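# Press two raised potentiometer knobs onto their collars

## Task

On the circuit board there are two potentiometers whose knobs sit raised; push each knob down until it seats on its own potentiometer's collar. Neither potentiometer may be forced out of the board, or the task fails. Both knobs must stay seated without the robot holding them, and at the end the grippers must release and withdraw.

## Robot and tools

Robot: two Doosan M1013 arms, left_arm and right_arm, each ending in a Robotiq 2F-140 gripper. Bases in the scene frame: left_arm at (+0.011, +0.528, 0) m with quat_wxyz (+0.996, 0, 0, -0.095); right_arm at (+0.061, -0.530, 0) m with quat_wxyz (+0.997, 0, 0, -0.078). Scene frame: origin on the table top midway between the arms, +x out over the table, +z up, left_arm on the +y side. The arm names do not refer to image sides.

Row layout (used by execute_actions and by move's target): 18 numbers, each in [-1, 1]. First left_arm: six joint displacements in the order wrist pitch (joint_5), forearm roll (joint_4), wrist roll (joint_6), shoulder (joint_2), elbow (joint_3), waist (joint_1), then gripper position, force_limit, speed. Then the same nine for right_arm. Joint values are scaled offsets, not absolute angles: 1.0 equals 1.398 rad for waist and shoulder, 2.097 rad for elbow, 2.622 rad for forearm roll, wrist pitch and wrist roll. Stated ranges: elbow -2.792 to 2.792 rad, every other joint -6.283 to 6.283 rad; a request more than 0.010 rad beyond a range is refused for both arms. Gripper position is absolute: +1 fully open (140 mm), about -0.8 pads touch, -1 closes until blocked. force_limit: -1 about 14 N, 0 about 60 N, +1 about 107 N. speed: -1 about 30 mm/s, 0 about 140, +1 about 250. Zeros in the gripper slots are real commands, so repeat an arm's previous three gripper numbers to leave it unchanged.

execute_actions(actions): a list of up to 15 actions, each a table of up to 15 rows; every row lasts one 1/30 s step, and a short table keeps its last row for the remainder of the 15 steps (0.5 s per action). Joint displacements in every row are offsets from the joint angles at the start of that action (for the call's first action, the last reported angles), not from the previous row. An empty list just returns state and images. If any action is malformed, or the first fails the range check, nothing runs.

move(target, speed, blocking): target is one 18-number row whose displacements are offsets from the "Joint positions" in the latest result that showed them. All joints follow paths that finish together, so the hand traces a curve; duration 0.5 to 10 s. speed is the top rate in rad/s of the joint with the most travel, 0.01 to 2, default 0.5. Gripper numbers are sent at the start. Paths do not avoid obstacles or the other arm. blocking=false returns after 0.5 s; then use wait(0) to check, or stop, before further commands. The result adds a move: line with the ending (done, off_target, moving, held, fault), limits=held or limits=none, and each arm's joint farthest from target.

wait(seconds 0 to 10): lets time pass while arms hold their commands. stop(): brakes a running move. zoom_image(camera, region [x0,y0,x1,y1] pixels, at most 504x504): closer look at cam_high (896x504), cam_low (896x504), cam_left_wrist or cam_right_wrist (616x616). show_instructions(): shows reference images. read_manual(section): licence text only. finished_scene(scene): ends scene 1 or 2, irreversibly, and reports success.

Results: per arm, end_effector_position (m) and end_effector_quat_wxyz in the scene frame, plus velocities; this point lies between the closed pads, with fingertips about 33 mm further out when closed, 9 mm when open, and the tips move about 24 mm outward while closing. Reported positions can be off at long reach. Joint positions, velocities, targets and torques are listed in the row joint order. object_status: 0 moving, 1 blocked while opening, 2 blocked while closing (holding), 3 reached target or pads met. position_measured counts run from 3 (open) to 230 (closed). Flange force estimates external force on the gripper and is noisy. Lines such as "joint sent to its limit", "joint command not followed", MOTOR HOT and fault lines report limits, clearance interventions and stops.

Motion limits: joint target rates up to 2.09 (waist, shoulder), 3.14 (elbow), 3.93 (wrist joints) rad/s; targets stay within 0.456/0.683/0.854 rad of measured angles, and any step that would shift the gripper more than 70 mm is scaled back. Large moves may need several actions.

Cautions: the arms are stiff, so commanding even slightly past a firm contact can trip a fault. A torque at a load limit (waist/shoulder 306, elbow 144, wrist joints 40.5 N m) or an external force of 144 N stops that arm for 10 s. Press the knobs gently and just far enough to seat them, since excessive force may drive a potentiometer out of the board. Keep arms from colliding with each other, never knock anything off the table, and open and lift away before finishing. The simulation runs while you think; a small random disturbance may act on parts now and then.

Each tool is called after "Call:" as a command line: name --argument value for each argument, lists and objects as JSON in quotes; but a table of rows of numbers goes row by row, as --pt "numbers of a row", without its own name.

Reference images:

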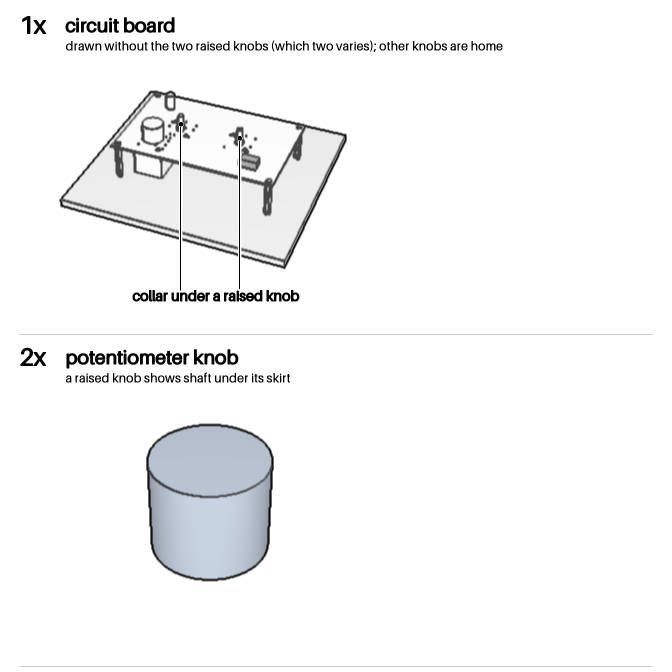

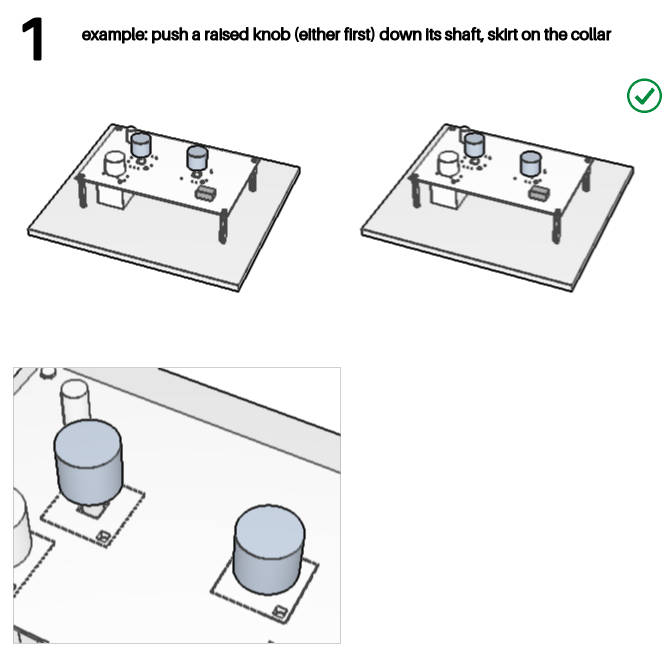

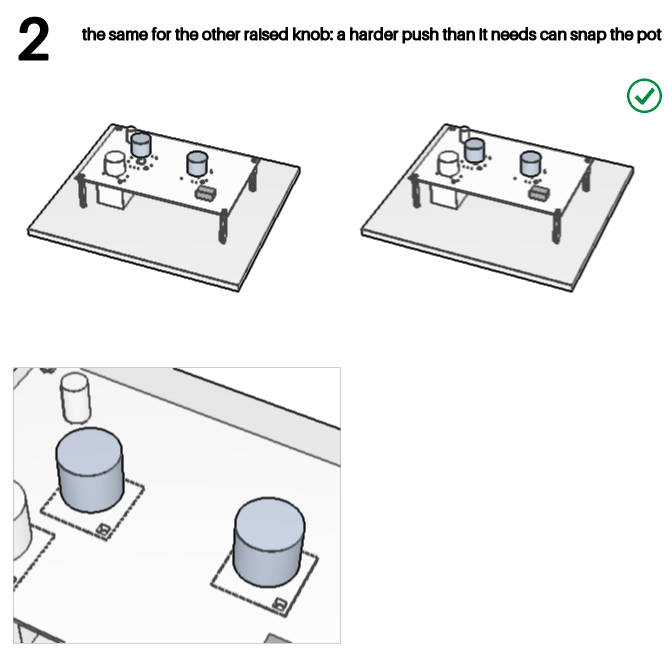

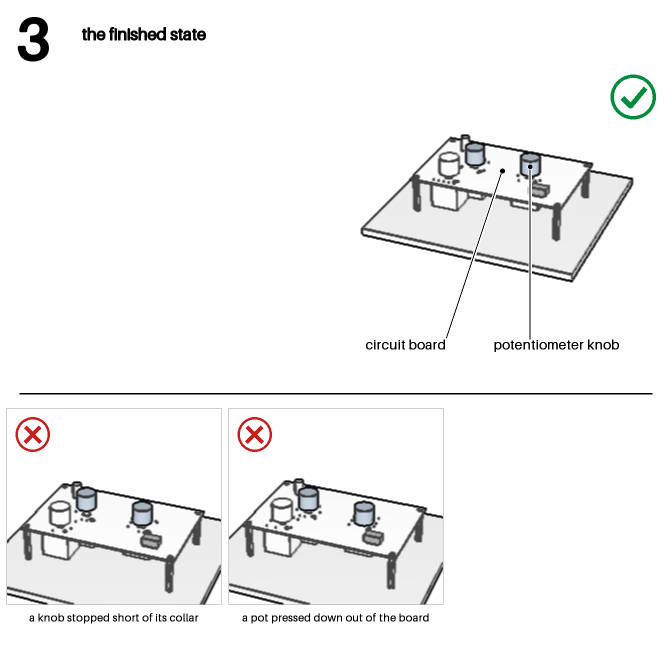

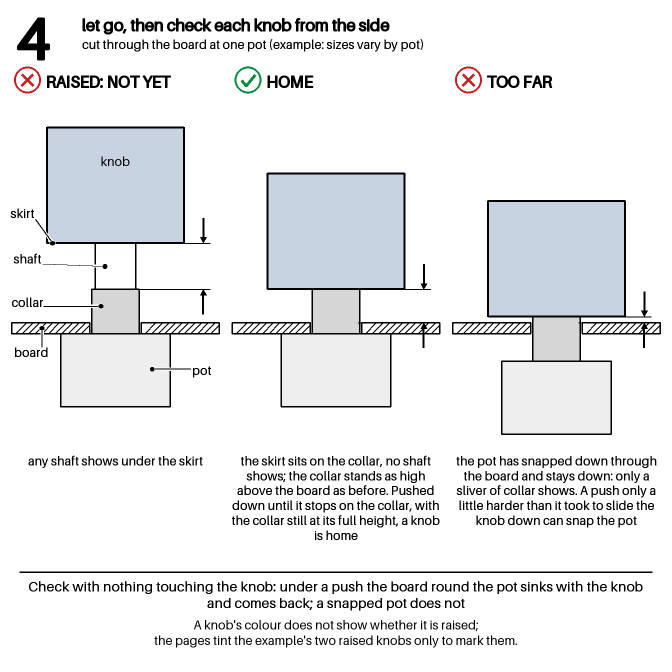

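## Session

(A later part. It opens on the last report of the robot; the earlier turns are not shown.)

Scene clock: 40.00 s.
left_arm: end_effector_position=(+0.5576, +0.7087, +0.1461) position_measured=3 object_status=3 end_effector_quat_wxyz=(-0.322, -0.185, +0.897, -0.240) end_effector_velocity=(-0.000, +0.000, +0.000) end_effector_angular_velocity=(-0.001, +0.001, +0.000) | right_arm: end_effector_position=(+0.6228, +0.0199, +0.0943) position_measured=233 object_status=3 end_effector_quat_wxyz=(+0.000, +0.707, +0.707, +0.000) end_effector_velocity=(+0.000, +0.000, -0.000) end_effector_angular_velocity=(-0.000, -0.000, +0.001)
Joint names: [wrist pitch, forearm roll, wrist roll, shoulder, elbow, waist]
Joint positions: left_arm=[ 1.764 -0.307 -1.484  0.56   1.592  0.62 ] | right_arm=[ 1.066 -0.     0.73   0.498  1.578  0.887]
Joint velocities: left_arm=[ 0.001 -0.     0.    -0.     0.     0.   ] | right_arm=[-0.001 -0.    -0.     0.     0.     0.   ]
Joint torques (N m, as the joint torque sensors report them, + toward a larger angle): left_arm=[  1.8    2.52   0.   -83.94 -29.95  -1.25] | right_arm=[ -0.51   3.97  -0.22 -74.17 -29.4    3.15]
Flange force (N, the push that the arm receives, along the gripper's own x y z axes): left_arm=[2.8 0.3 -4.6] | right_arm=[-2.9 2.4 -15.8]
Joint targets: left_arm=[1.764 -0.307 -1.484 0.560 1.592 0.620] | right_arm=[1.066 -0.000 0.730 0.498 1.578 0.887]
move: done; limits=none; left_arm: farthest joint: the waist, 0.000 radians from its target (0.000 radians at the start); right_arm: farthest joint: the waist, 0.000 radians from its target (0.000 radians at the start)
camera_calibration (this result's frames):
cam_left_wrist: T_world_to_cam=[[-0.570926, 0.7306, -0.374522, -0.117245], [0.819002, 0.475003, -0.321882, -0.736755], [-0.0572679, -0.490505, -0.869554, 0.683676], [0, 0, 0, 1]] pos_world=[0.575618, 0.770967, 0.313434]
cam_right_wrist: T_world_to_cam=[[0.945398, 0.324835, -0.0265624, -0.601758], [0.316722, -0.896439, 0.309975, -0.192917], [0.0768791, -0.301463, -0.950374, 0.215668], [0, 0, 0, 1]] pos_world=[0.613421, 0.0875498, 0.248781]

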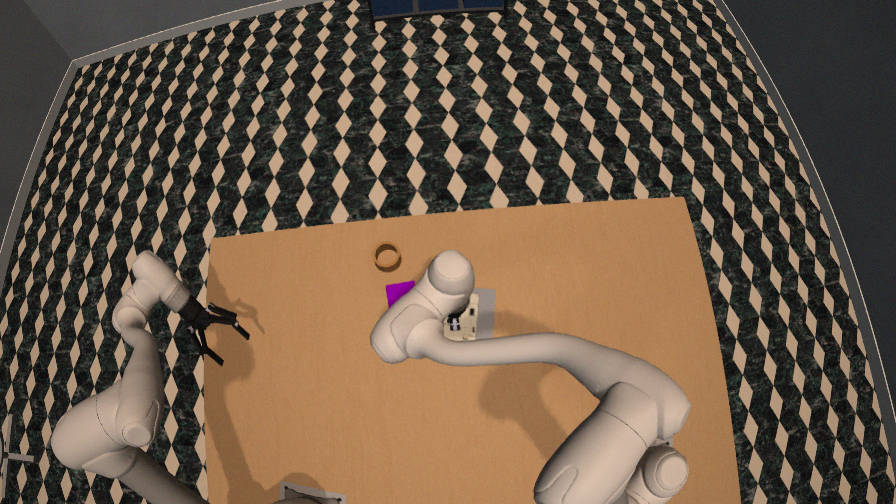

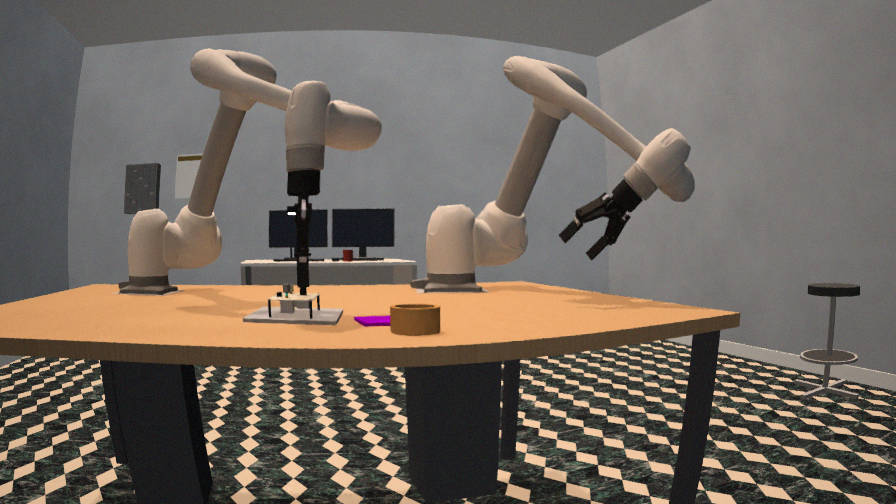

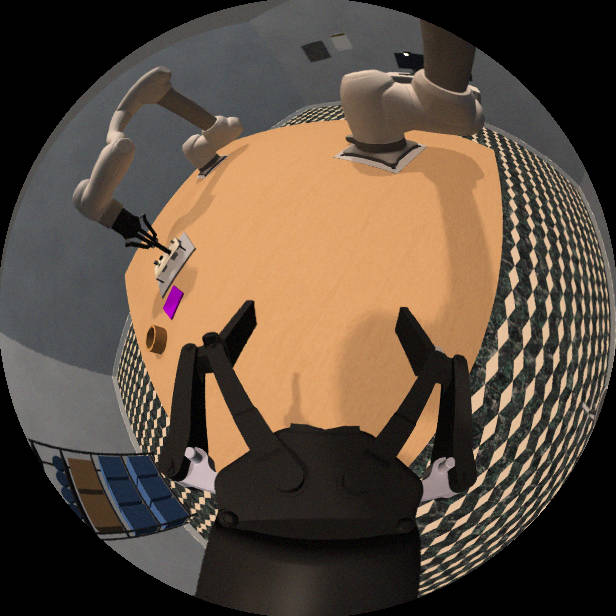

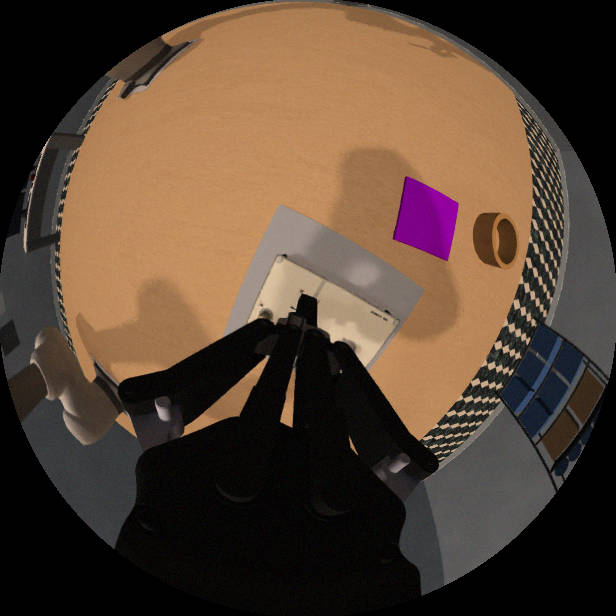

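Call:
move --target '[0,0,0,0,0,0,1,0,0, -0.0002406,0,0,0.0002166,0.0001564,0,-1,0,1]' --speed 0.01

Scene clock: 40.90 s.
left_arm: end_effector_position=(+0.5576, +0.7087, +0.1461) position_measured=3 object_status=3 end_effector_quat_wxyz=(-0.322, -0.185, +0.897, -0.240) end_effector_velocity=(-0.000, +0.000, -0.001) end_effector_angular_velocity=(-0.000, +0.001, +0.001) | right_arm: end_effector_position=(+0.6228, +0.0199, +0.0939) position_measured=233 object_status=3 end_effector_quat_wxyz=(+0.000, +0.707, +0.707, +0.000) end_effector_velocity=(+0.000, -0.001, -0.000) end_effector_angular_velocity=(-0.001, -0.001, +0.002)
Joint names: [wrist pitch, forearm roll, wrist roll, shoulder, elbow, waist]
Joint positions: left_arm=[ 1.764 -0.307 -1.484  0.56   1.592  0.62 ] | right_arm=[ 1.065 -0.     0.73   0.498  1.578  0.887]
Joint velocities: left_arm=[-0.001 -0.    -0.     0.001  0.001  0.001] | right_arm=[-0.    -0.002 -0.001  0.     0.     0.   ]
Joint torques (N m, as the joint torque sensors report them, + toward a larger angle): left_arm=[  1.72   2.4    0.03 -84.65 -29.77  -0.95] | right_arm=[ -0.58   4.3    0.07 -75.98 -29.43   5.04]
Flange force (N, the push that the arm receives, along the gripper's own x y z axes): left_arm=[1.1 0.1 -4.8] | right_arm=[-3.3 5.9 -14.1]
Joint targets: left_arm=[1.764 -0.307 -1.484 0.560 1.592 0.620] | right_arm=[1.065 -0.000 0.730 0.498 1.578 0.887]
move: done; limits=none; left_arm: farthest joint: the waist, 0.000 radians from its target (0.000 radians at the start); right_arm: farthest joint: the waist, 0.000 radians from its target (0.000 radians at the start)
camera_calibration (this result's frames):
cam_left_wrist: T_world_to_cam=[[-0.570926, 0.7306, -0.374522, -0.117245], [0.819002, 0.475003, -0.321882, -0.736755], [-0.0572679, -0.490505, -0.869554, 0.683675], [0, 0, 0, 1]] pos_world=[0.575618, 0.770967, 0.313434]
cam_right_wrist: T_world_to_cam=[[0.945398, 0.324835, -0.0265648, -0.601762], [0.316723, -0.896438, 0.309976, -0.192797], [0.0768774, -0.301464, -0.950373, 0.215293], [0, 0, 0, 1]] pos_world=[0.613417, 0.0875457, 0.248385]

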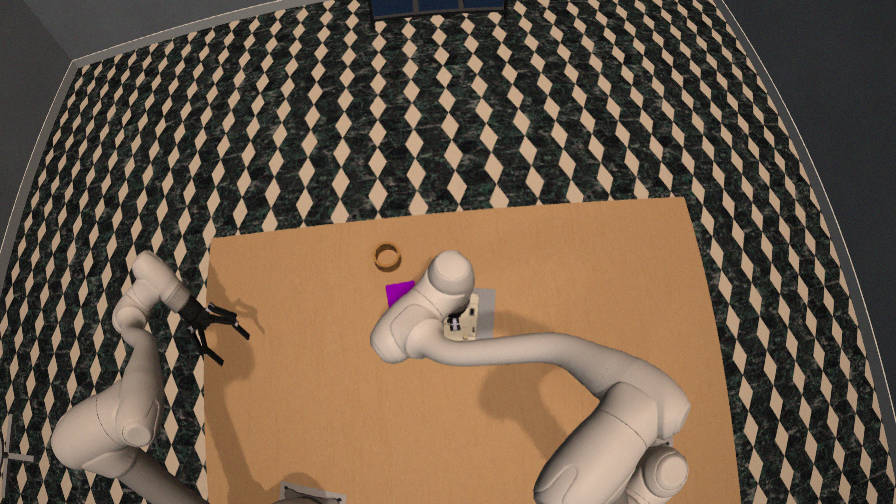

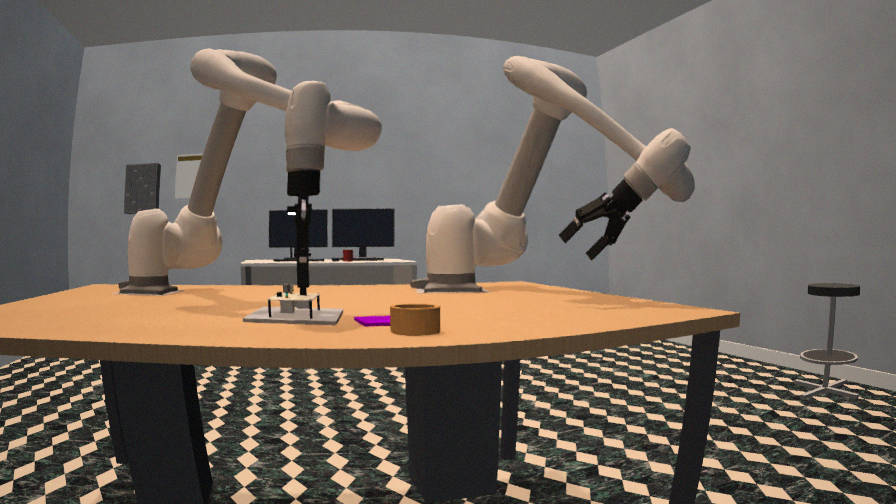

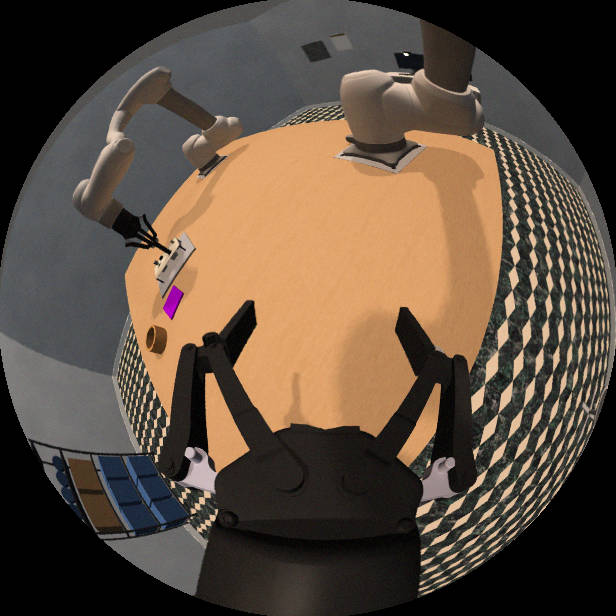

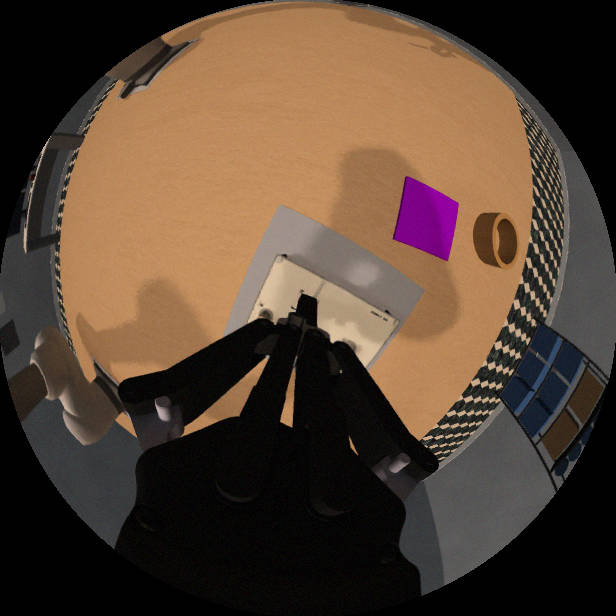

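Call:
move --target '[0,0,0,0,0,0,1,0,0, -0.0002406,0,0,0.0002166,0.0001564,0,-1,0,1]' --speed 0.01

Scene clock: 41.73 s.
left_arm: end_effector_position=(+0.5576, +0.7087, +0.1461) position_measured=3 object_status=3 end_effector_quat_wxyz=(-0.322, -0.185, +0.897, -0.240) end_effector_velocity=(-0.000, -0.000, -0.000) end_effector_angular_velocity=(-0.001, +0.002, +0.000) | right_arm: end_effector_position=(+0.6228, +0.0199, +0.0935) position_measured=233 object_status=3 end_effector_quat_wxyz=(+0.000, +0.707, +0.707, +0.000) end_effector_velocity=(+0.000, +0.000, +0.000) end_effector_angular_velocity=(+0.001, -0.000, +0.000)
Joint names: [wrist pitch, forearm roll, wrist roll, shoulder, elbow, waist]
Joint positions: left_arm=[ 1.764 -0.307 -1.484  0.56   1.592  0.62 ] | right_arm=[ 1.064 -0.     0.73   0.499  1.578  0.887]
Joint velocities: left_arm=[ 0.001 -0.    -0.     0.     0.     0.   ] | right_arm=[-0.     0.001 -0.     0.    -0.    -0.   ]
Joint torques (N m, as the joint torque sensors report them, + toward a larger angle): left_arm=[  1.67   2.45  -0.01 -85.15 -29.56  -0.8 ] | right_arm=[ -0.64   3.94   0.   -73.82 -29.47   3.42]
Flange force (N, the push that the arm receives, along the gripper's own x y z axes): left_arm=[0.2 0.0 -5.4] | right_arm=[-3.8 2.4 -16.1]
Joint targets: left_arm=[1.764 -0.307 -1.484 0.560 1.592 0.620] | right_arm=[1.064 -0.000 0.730 0.499 1.578 0.887]
move: done; limits=none; left_arm: farthest joint: the waist, 0.000 radians from its target (0.000 radians at the start); right_arm: farthest joint: the waist, 0.000 radians from its target (0.000 radians at the start)
camera_calibration (this result's frames):
cam_left_wrist: T_world_to_cam=[[-0.570926, 0.7306, -0.374522, -0.117245], [0.819002, 0.475003, -0.321882, -0.736755], [-0.0572679, -0.490505, -0.869554, 0.683675], [0, 0, 0, 1]] pos_world=[0.575618, 0.770967, 0.313434]
cam_right_wrist: T_world_to_cam=[[0.945398, 0.324835, -0.0265622, -0.601768], [0.316722, -0.896439, 0.309975, -0.192677], [0.0768795, -0.301463, -0.950374, 0.214918], [0, 0, 0, 1]] pos_world=[0.613413, 0.0875422, 0.247993]

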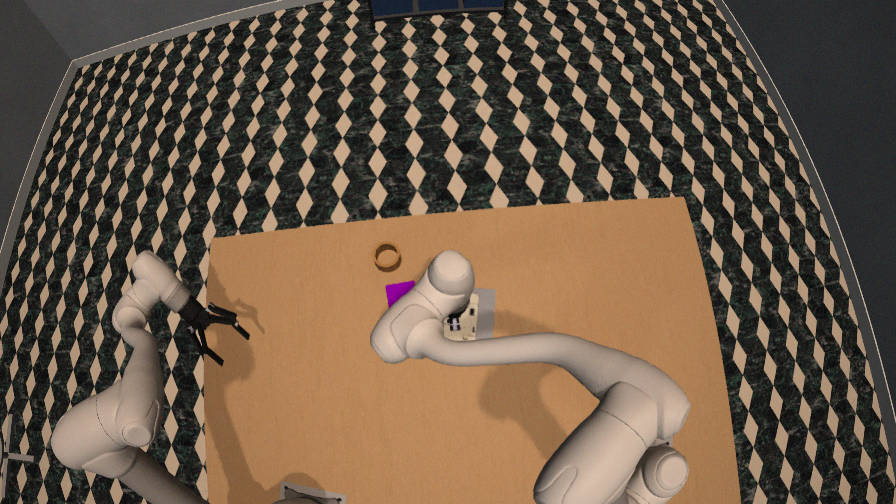

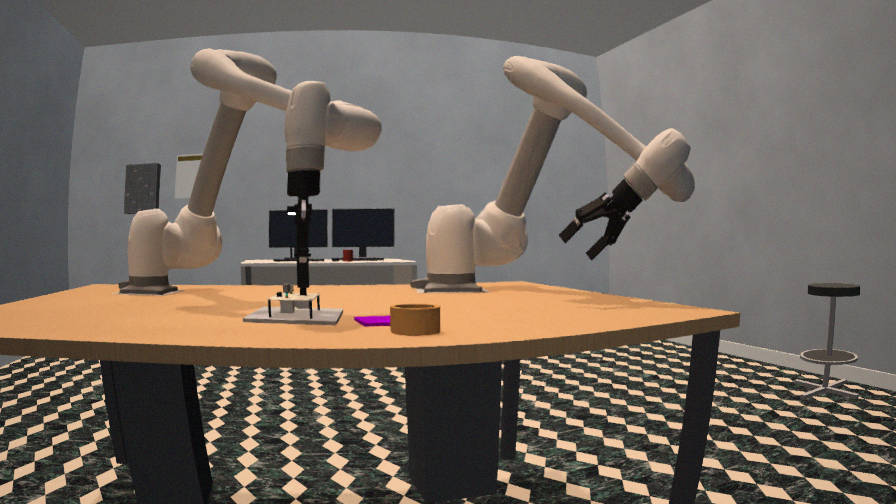

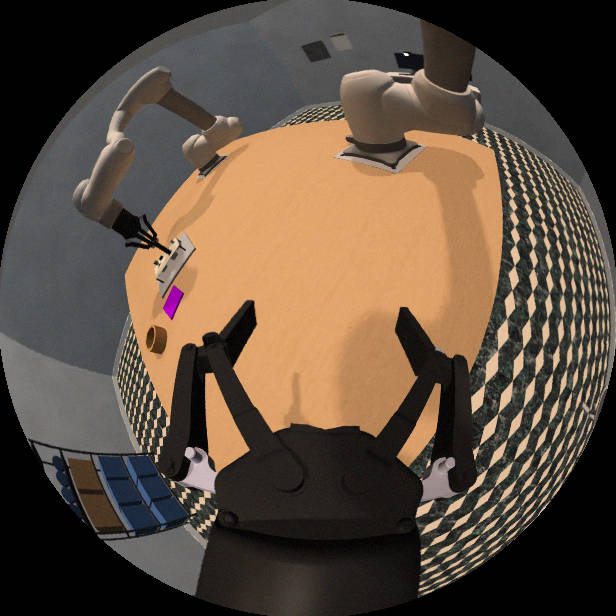

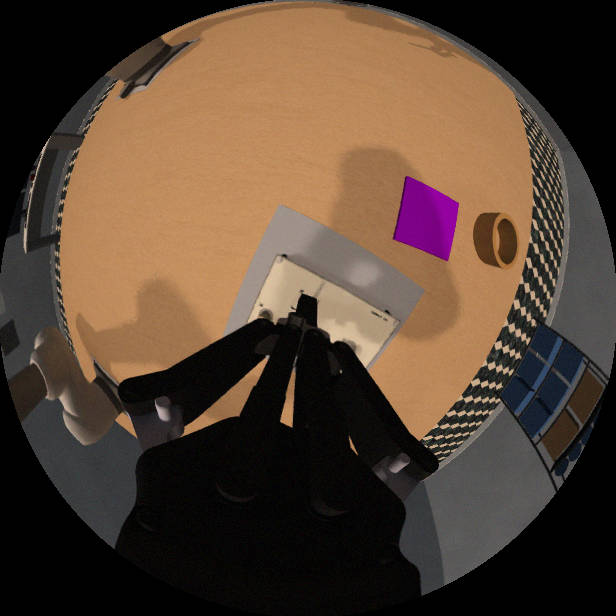

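Call:
move --target '[0,0,0,0,0,0,1,0,0, -0.0002406,0,0,0.0002166,0.0001564,0,-1,0,1]' --speed 0.01

Scene clock: 42.53 s.
left_arm: end_effector_position=(+0.5576, +0.7087, +0.1461) position_measured=3 object_status=3 end_effector_quat_wxyz=(-0.322, -0.185, +0.897, -0.240) end_effector_velocity=(+0.000, +0.000, -0.000) end_effector_angular_velocity=(+0.001, -0.001, +0.000) | right_arm: end_effector_position=(+0.6228, +0.0199, +0.0931) position_measured=233 object_status=3 end_effector_quat_wxyz=(+0.000, +0.707, +0.707, +0.000) end_effector_velocity=(-0.001, -0.000, -0.000) end_effector_angular_velocity=(-0.001, +0.002, +0.000)
Joint names: [wrist pitch, forearm roll, wrist roll, shoulder, elbow, waist]
Joint positions: left_arm=[ 1.764 -0.307 -1.484  0.56   1.592  0.62 ] | right_arm=[ 1.064 -0.     0.73   0.499  1.579  0.887]
Joint velocities: left_arm=[-0.001 -0.    -0.     0.     0.    -0.   ] | right_arm=[ 0.001  0.001 -0.     0.     0.     0.   ]
Joint torques (N m, as the joint torque sensors report them, + toward a larger angle): left_arm=[  1.81   2.46  -0.15 -85.51 -30.06  -0.64] | right_arm=[ -0.54   3.87  -0.1  -75.75 -27.89   1.84]
Flange force (N, the push that the arm receives, along the gripper's own x y z axes): left_arm=[0.1 -0.1 -4.2] | right_arm=[2.2 5.4 -15.7]
Joint targets: left_arm=[1.764 -0.307 -1.484 0.560 1.592 0.620] | right_arm=[1.064 -0.000 0.730 0.499 1.579 0.887]
move: done; limits=none; left_arm: farthest joint: the waist, 0.000 radians from its target (0.000 radians at the start); right_arm: farthest joint: the waist, 0.000 radians from its target (0.000 radians at the start)
camera_calibration (this result's frames):
cam_left_wrist: T_world_to_cam=[[-0.570926, 0.7306, -0.374522, -0.117245], [0.819002, 0.475003, -0.321882, -0.736755], [-0.0572679, -0.490505, -0.869554, 0.683675], [0, 0, 0, 1]] pos_world=[0.575618, 0.770967, 0.313434]
cam_right_wrist: T_world_to_cam=[[0.945398, 0.324835, -0.0265532, -0.601777], [0.31672, -0.896441, 0.309972, -0.192556], [0.0768863, -0.301457, -0.950375, 0.214545], [0, 0, 0, 1]] pos_world=[0.613409, 0.0875391, 0.247606]

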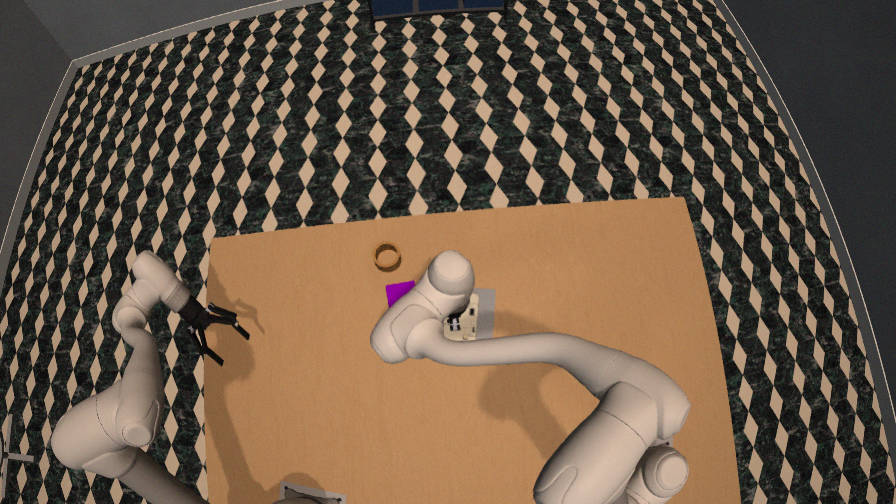

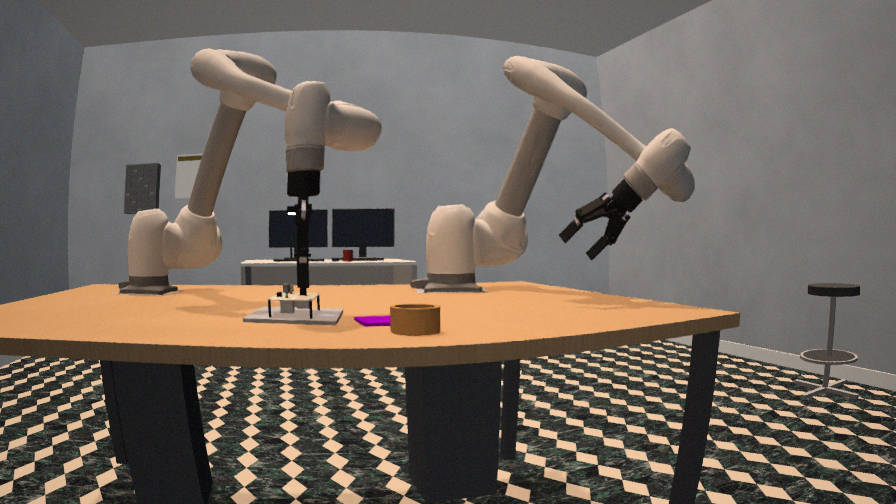

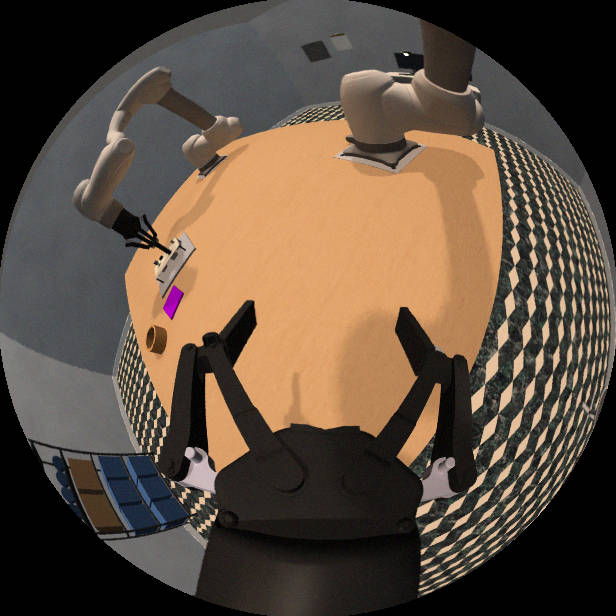

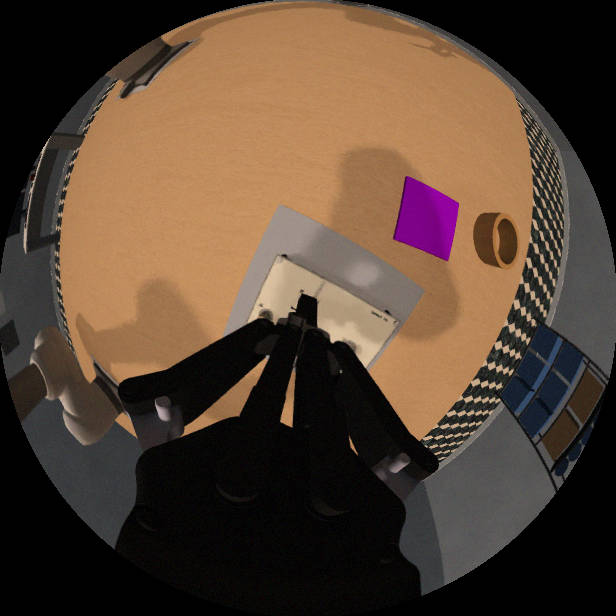

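Call:
move --target '[0,0,0,0,0,0,1,0,0, 0.0066165,0,0,-0.0059565,-0.004301,0,-1,0,1]' --speed 0.04

Call:
zoom_image --camera "cam_low" --region '[280, 270, 320, 305]'

Scene clock: 44.43 s.
left_arm: end_effector_position=(+0.5576, +0.7087, +0.1461) position_measured=3 object_status=3 end_effector_quat_wxyz=(-0.322, -0.185, +0.897, -0.240) end_effector_velocity=(+0.000, +0.000, -0.000) end_effector_angular_velocity=(+0.001, -0.001, +0.001) | right_arm: end_effector_position=(+0.6228, +0.0199, +0.1040) position_measured=233 object_status=3 end_effector_quat_wxyz=(+0.000, +0.707, +0.707, +0.000) end_effector_velocity=(-0.000, +0.000, +0.001) end_effector_angular_velocity=(+0.000, +0.000, -0.001)
Joint names: [wrist pitch, forearm roll, wrist roll, shoulder, elbow, waist]
Joint positions: left_arm=[ 1.764 -0.307 -1.484  0.56   1.592  0.62 ] | right_arm=[ 1.081 -0.     0.73   0.491  1.57   0.887]
Joint velocities: left_arm=[-0.001  0.    -0.     0.    -0.001  0.   ] | right_arm=[ 0.002  0.001  0.001 -0.001 -0.001  0.   ]
Joint torques (N m, as the joint torque sensors report them, + toward a larger angle): left_arm=[  1.7    2.33  -0.09 -84.6  -29.04  -1.22] | right_arm=[ -0.41   3.93   0.23 -88.94 -36.44   2.74]
Flange force (N, the push that the arm receives, along the gripper's own x y z axes): left_arm=[0.2 0.2 -6.3] | right_arm=[1.4 6.8 1.8]
Joint targets: left_arm=[1.764 -0.307 -1.484 0.560 1.592 0.620] | right_arm=[1.081 -0.000 0.730 0.491 1.570 0.887]
move: done; limits=none; left_arm: farthest joint: the waist, 0.000 radians from its target (0.000 radians at the start); right_arm: farthest joint: the waist, 0.000 radians from its target (0.000 radians at the start)
camera_calibration (this result's frames):
cam_left_wrist: T_world_to_cam=[[-0.570926, 0.7306, -0.374523, -0.117245], [0.819002, 0.475003, -0.321882, -0.736755], [-0.0572678, -0.490506, -0.869554, 0.683675], [0, 0, 0, 1]] pos_world=[0.575618, 0.770967, 0.313434]
cam_right_wrist: T_world_to_cam=[[0.945397, 0.324835, -0.0265813, -0.601557], [0.316727, -0.896434, 0.309983, -0.195913], [0.0768648, -0.301476, -0.95037, 0.224933], [0, 0, 0, 1]] pos_world=[0.613472, 0.0875954, 0.258509]

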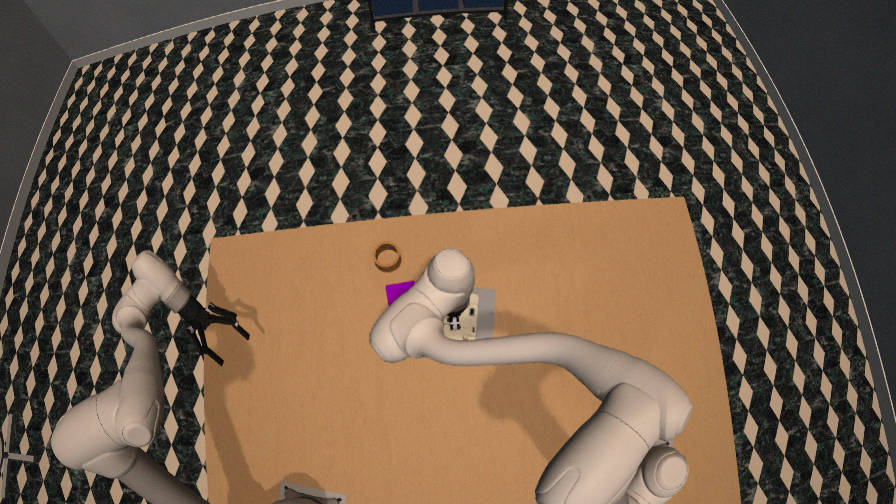

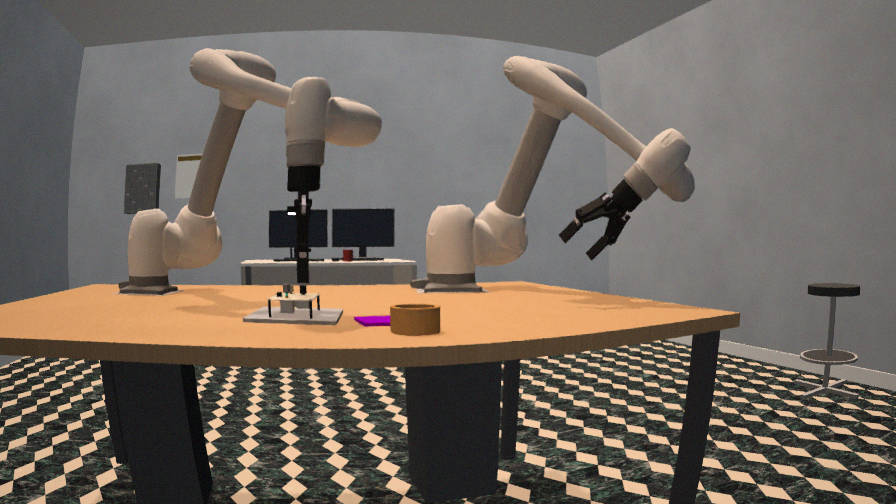

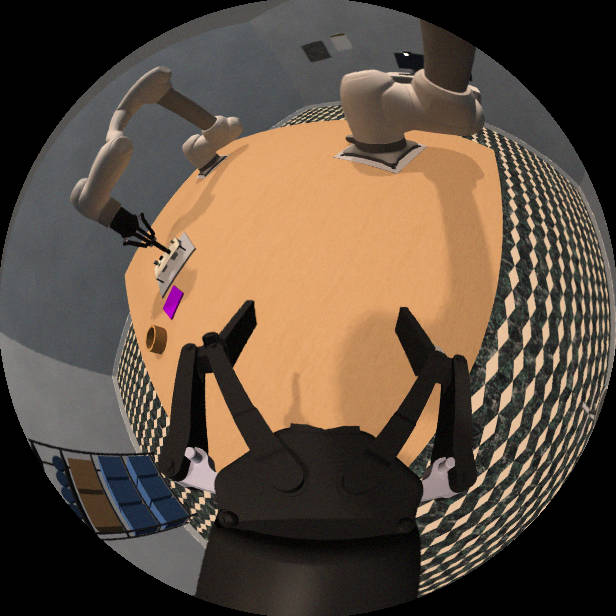

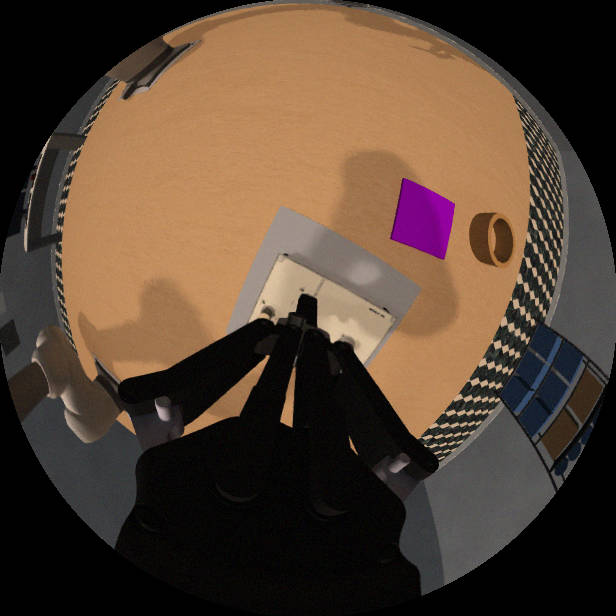

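Region (280, 270, 320, 305) of cam_low's 896x504 image, scaled by 12.600, with more detail than that image has; it fills the top 441 rows of this view, and the rest is white.

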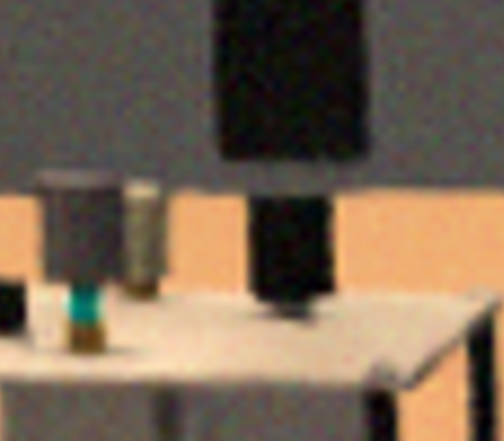

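Call:
move --target '[0,0,0,0,0,0,1,0,0, 0.01328,0,-0.034065,0.019888,-0.029863,-0.06389,-1,0,1]' --speed 0.15

Call:
zoom_image --camera "cam_low" --region '[262, 260, 322, 310]'

Call:
zoom_image --camera "cam_left_wrist" --region '[130, 230, 190, 290]'

Scene clock: 46.07 s.
left_arm: end_effector_position=(+0.5576, +0.7087, +0.1461) position_measured=3 object_status=3 end_effector_quat_wxyz=(-0.322, -0.185, +0.897, -0.240) end_effector_velocity=(-0.000, +0.001, -0.000) end_effector_angular_velocity=(+0.000, +0.000, +0.001) | right_arm: end_effector_position=(+0.6887, -0.0181, +0.1130) position_measured=233 object_status=3 end_effector_quat_wxyz=(+0.000, +0.707, +0.707, +0.000) end_effector_velocity=(+0.001, -0.001, +0.000) end_effector_angular_velocity=(-0.000, -0.001, +0.000)
Joint names: [wrist pitch, forearm roll, wrist roll, shoulder, elbow, waist]
Joint positions: left_arm=[ 1.764 -0.307 -1.484  0.56   1.592  0.62 ] | right_arm=[ 1.116 -0.     0.641  0.518  1.507  0.798]
Joint velocities: left_arm=[-0.     0.    -0.     0.001 -0.     0.001] | right_arm=[ 0.001 -0.001 -0.001  0.    -0.001 -0.001]
Joint torques (N m, as the joint torque sensors report them, + toward a larger angle): left_arm=[  1.65   2.45   0.1  -85.19 -29.6   -0.14] | right_arm=[ -0.08   4.05   0.61 -92.94 -35.64   0.68]
Flange force (N, the push that the arm receives, along the gripper's own x y z axes): left_arm=[-0.1 -0.5 -5.3] | right_arm=[5.4 8.8 1.3]
Joint targets: left_arm=[1.764 -0.307 -1.484 0.560 1.592 0.620] | right_arm=[1.116 -0.000 0.641 0.518 1.507 0.798]
move: done; limits=none; left_arm: farthest joint: the waist, 0.000 radians from its target (0.000 radians at the start); right_arm: farthest joint: the waist, 0.000 radians from its target (0.089 radians at the start)
camera_calibration (this result's frames):
cam_left_wrist: T_world_to_cam=[[-0.570926, 0.7306, -0.374523, -0.117245], [0.819002, 0.475003, -0.321882, -0.736755], [-0.0572679, -0.490506, -0.869554, 0.683675], [0, 0, 0, 1]] pos_world=[0.575618, 0.770967, 0.313434]
cam_right_wrist: T_world_to_cam=[[0.945402, 0.324821, -0.0265684, -0.651292], [0.316709, -0.896433, 0.310005, -0.253612], [0.0768793, -0.301494, -0.950364, 0.216956], [0, 0, 0, 1]] pos_world=[0.679375, 0.049618, 0.267504]

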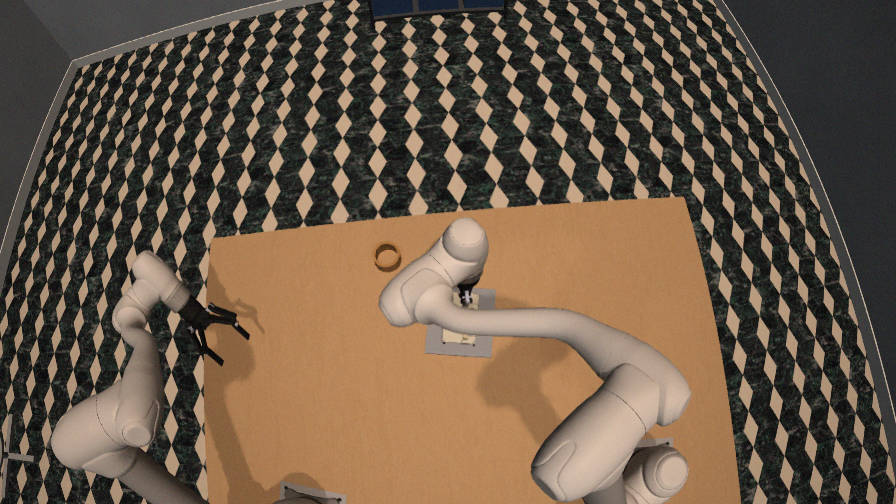

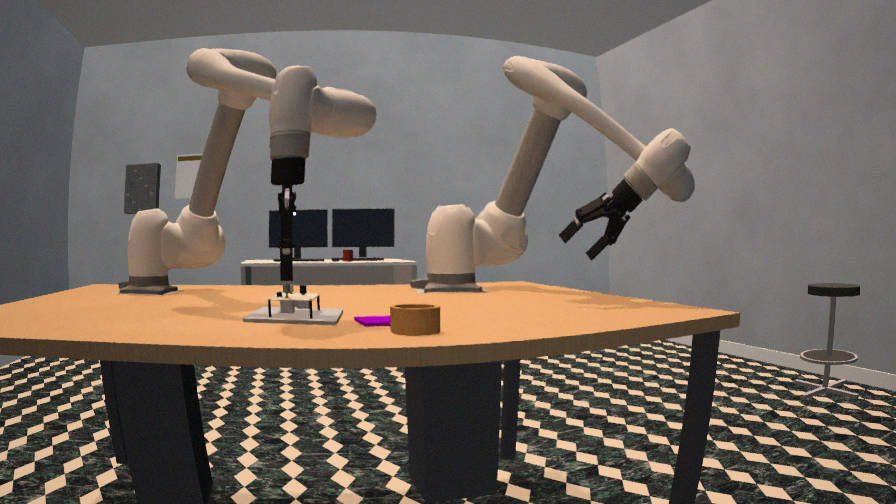

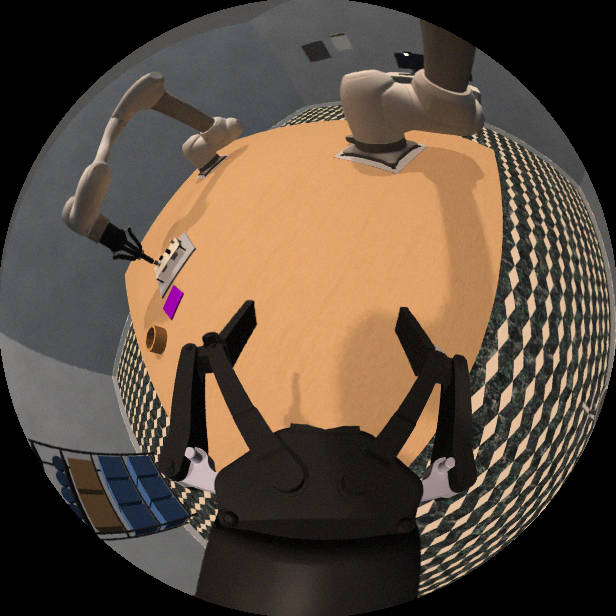

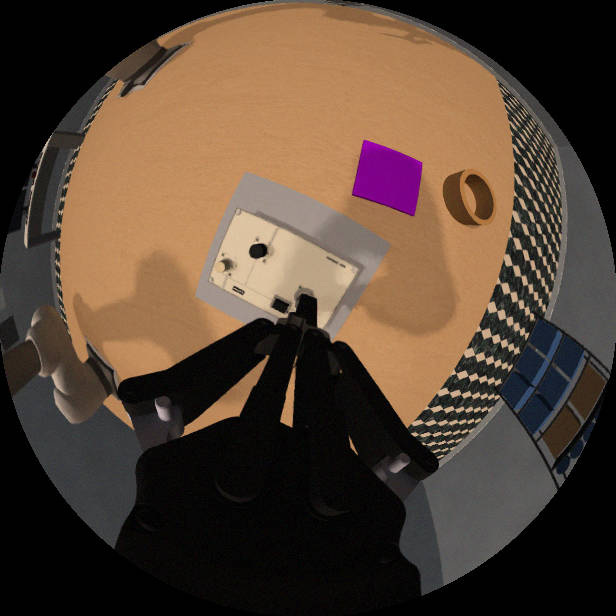

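Region (262, 260, 322, 310) of cam_low's 896x504 image, scaled by 8.400, with more detail than that image has.

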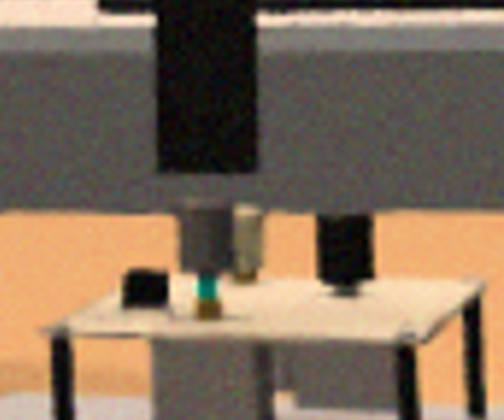

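Region (130, 230, 190, 290) of cam_left_wrist's 616x616 image, scaled by 8.400, with more detail than that image has.

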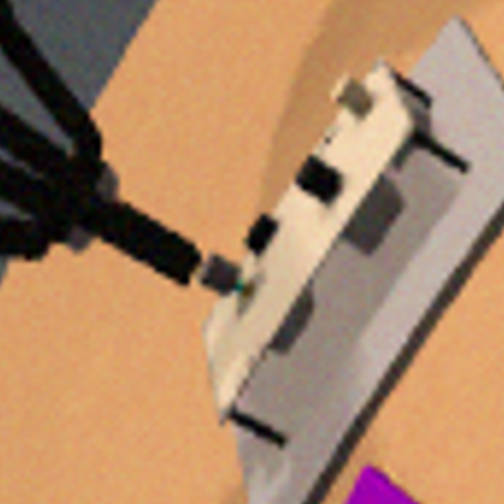

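Call:
zoom_image --camera "cam_left_wrist" --region '[140, 250, 170, 280]'

Call:
zoom_image --camera "cam_right_wrist" --region '[280, 270, 340, 330]'

Region (140, 250, 170, 280) of cam_left_wrist's 616x616 image, scaled by 16.800, with more detail than that image has.

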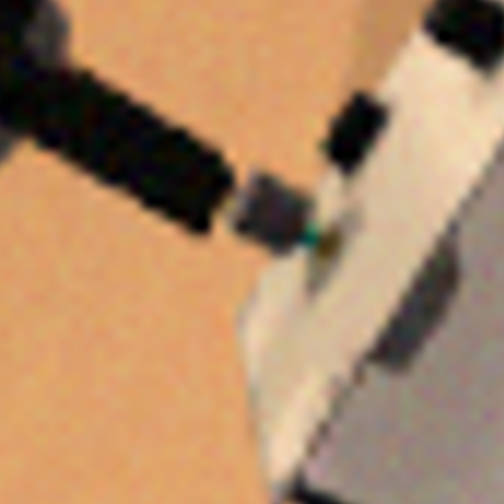

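Region (280, 270, 340, 330) of cam_right_wrist's 616x616 image, scaled by 8.400, with more detail than that image has.

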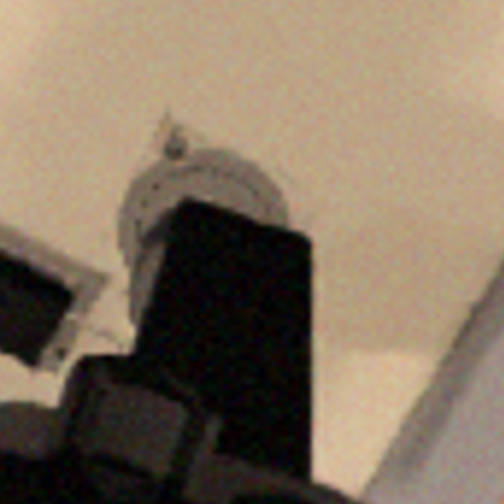

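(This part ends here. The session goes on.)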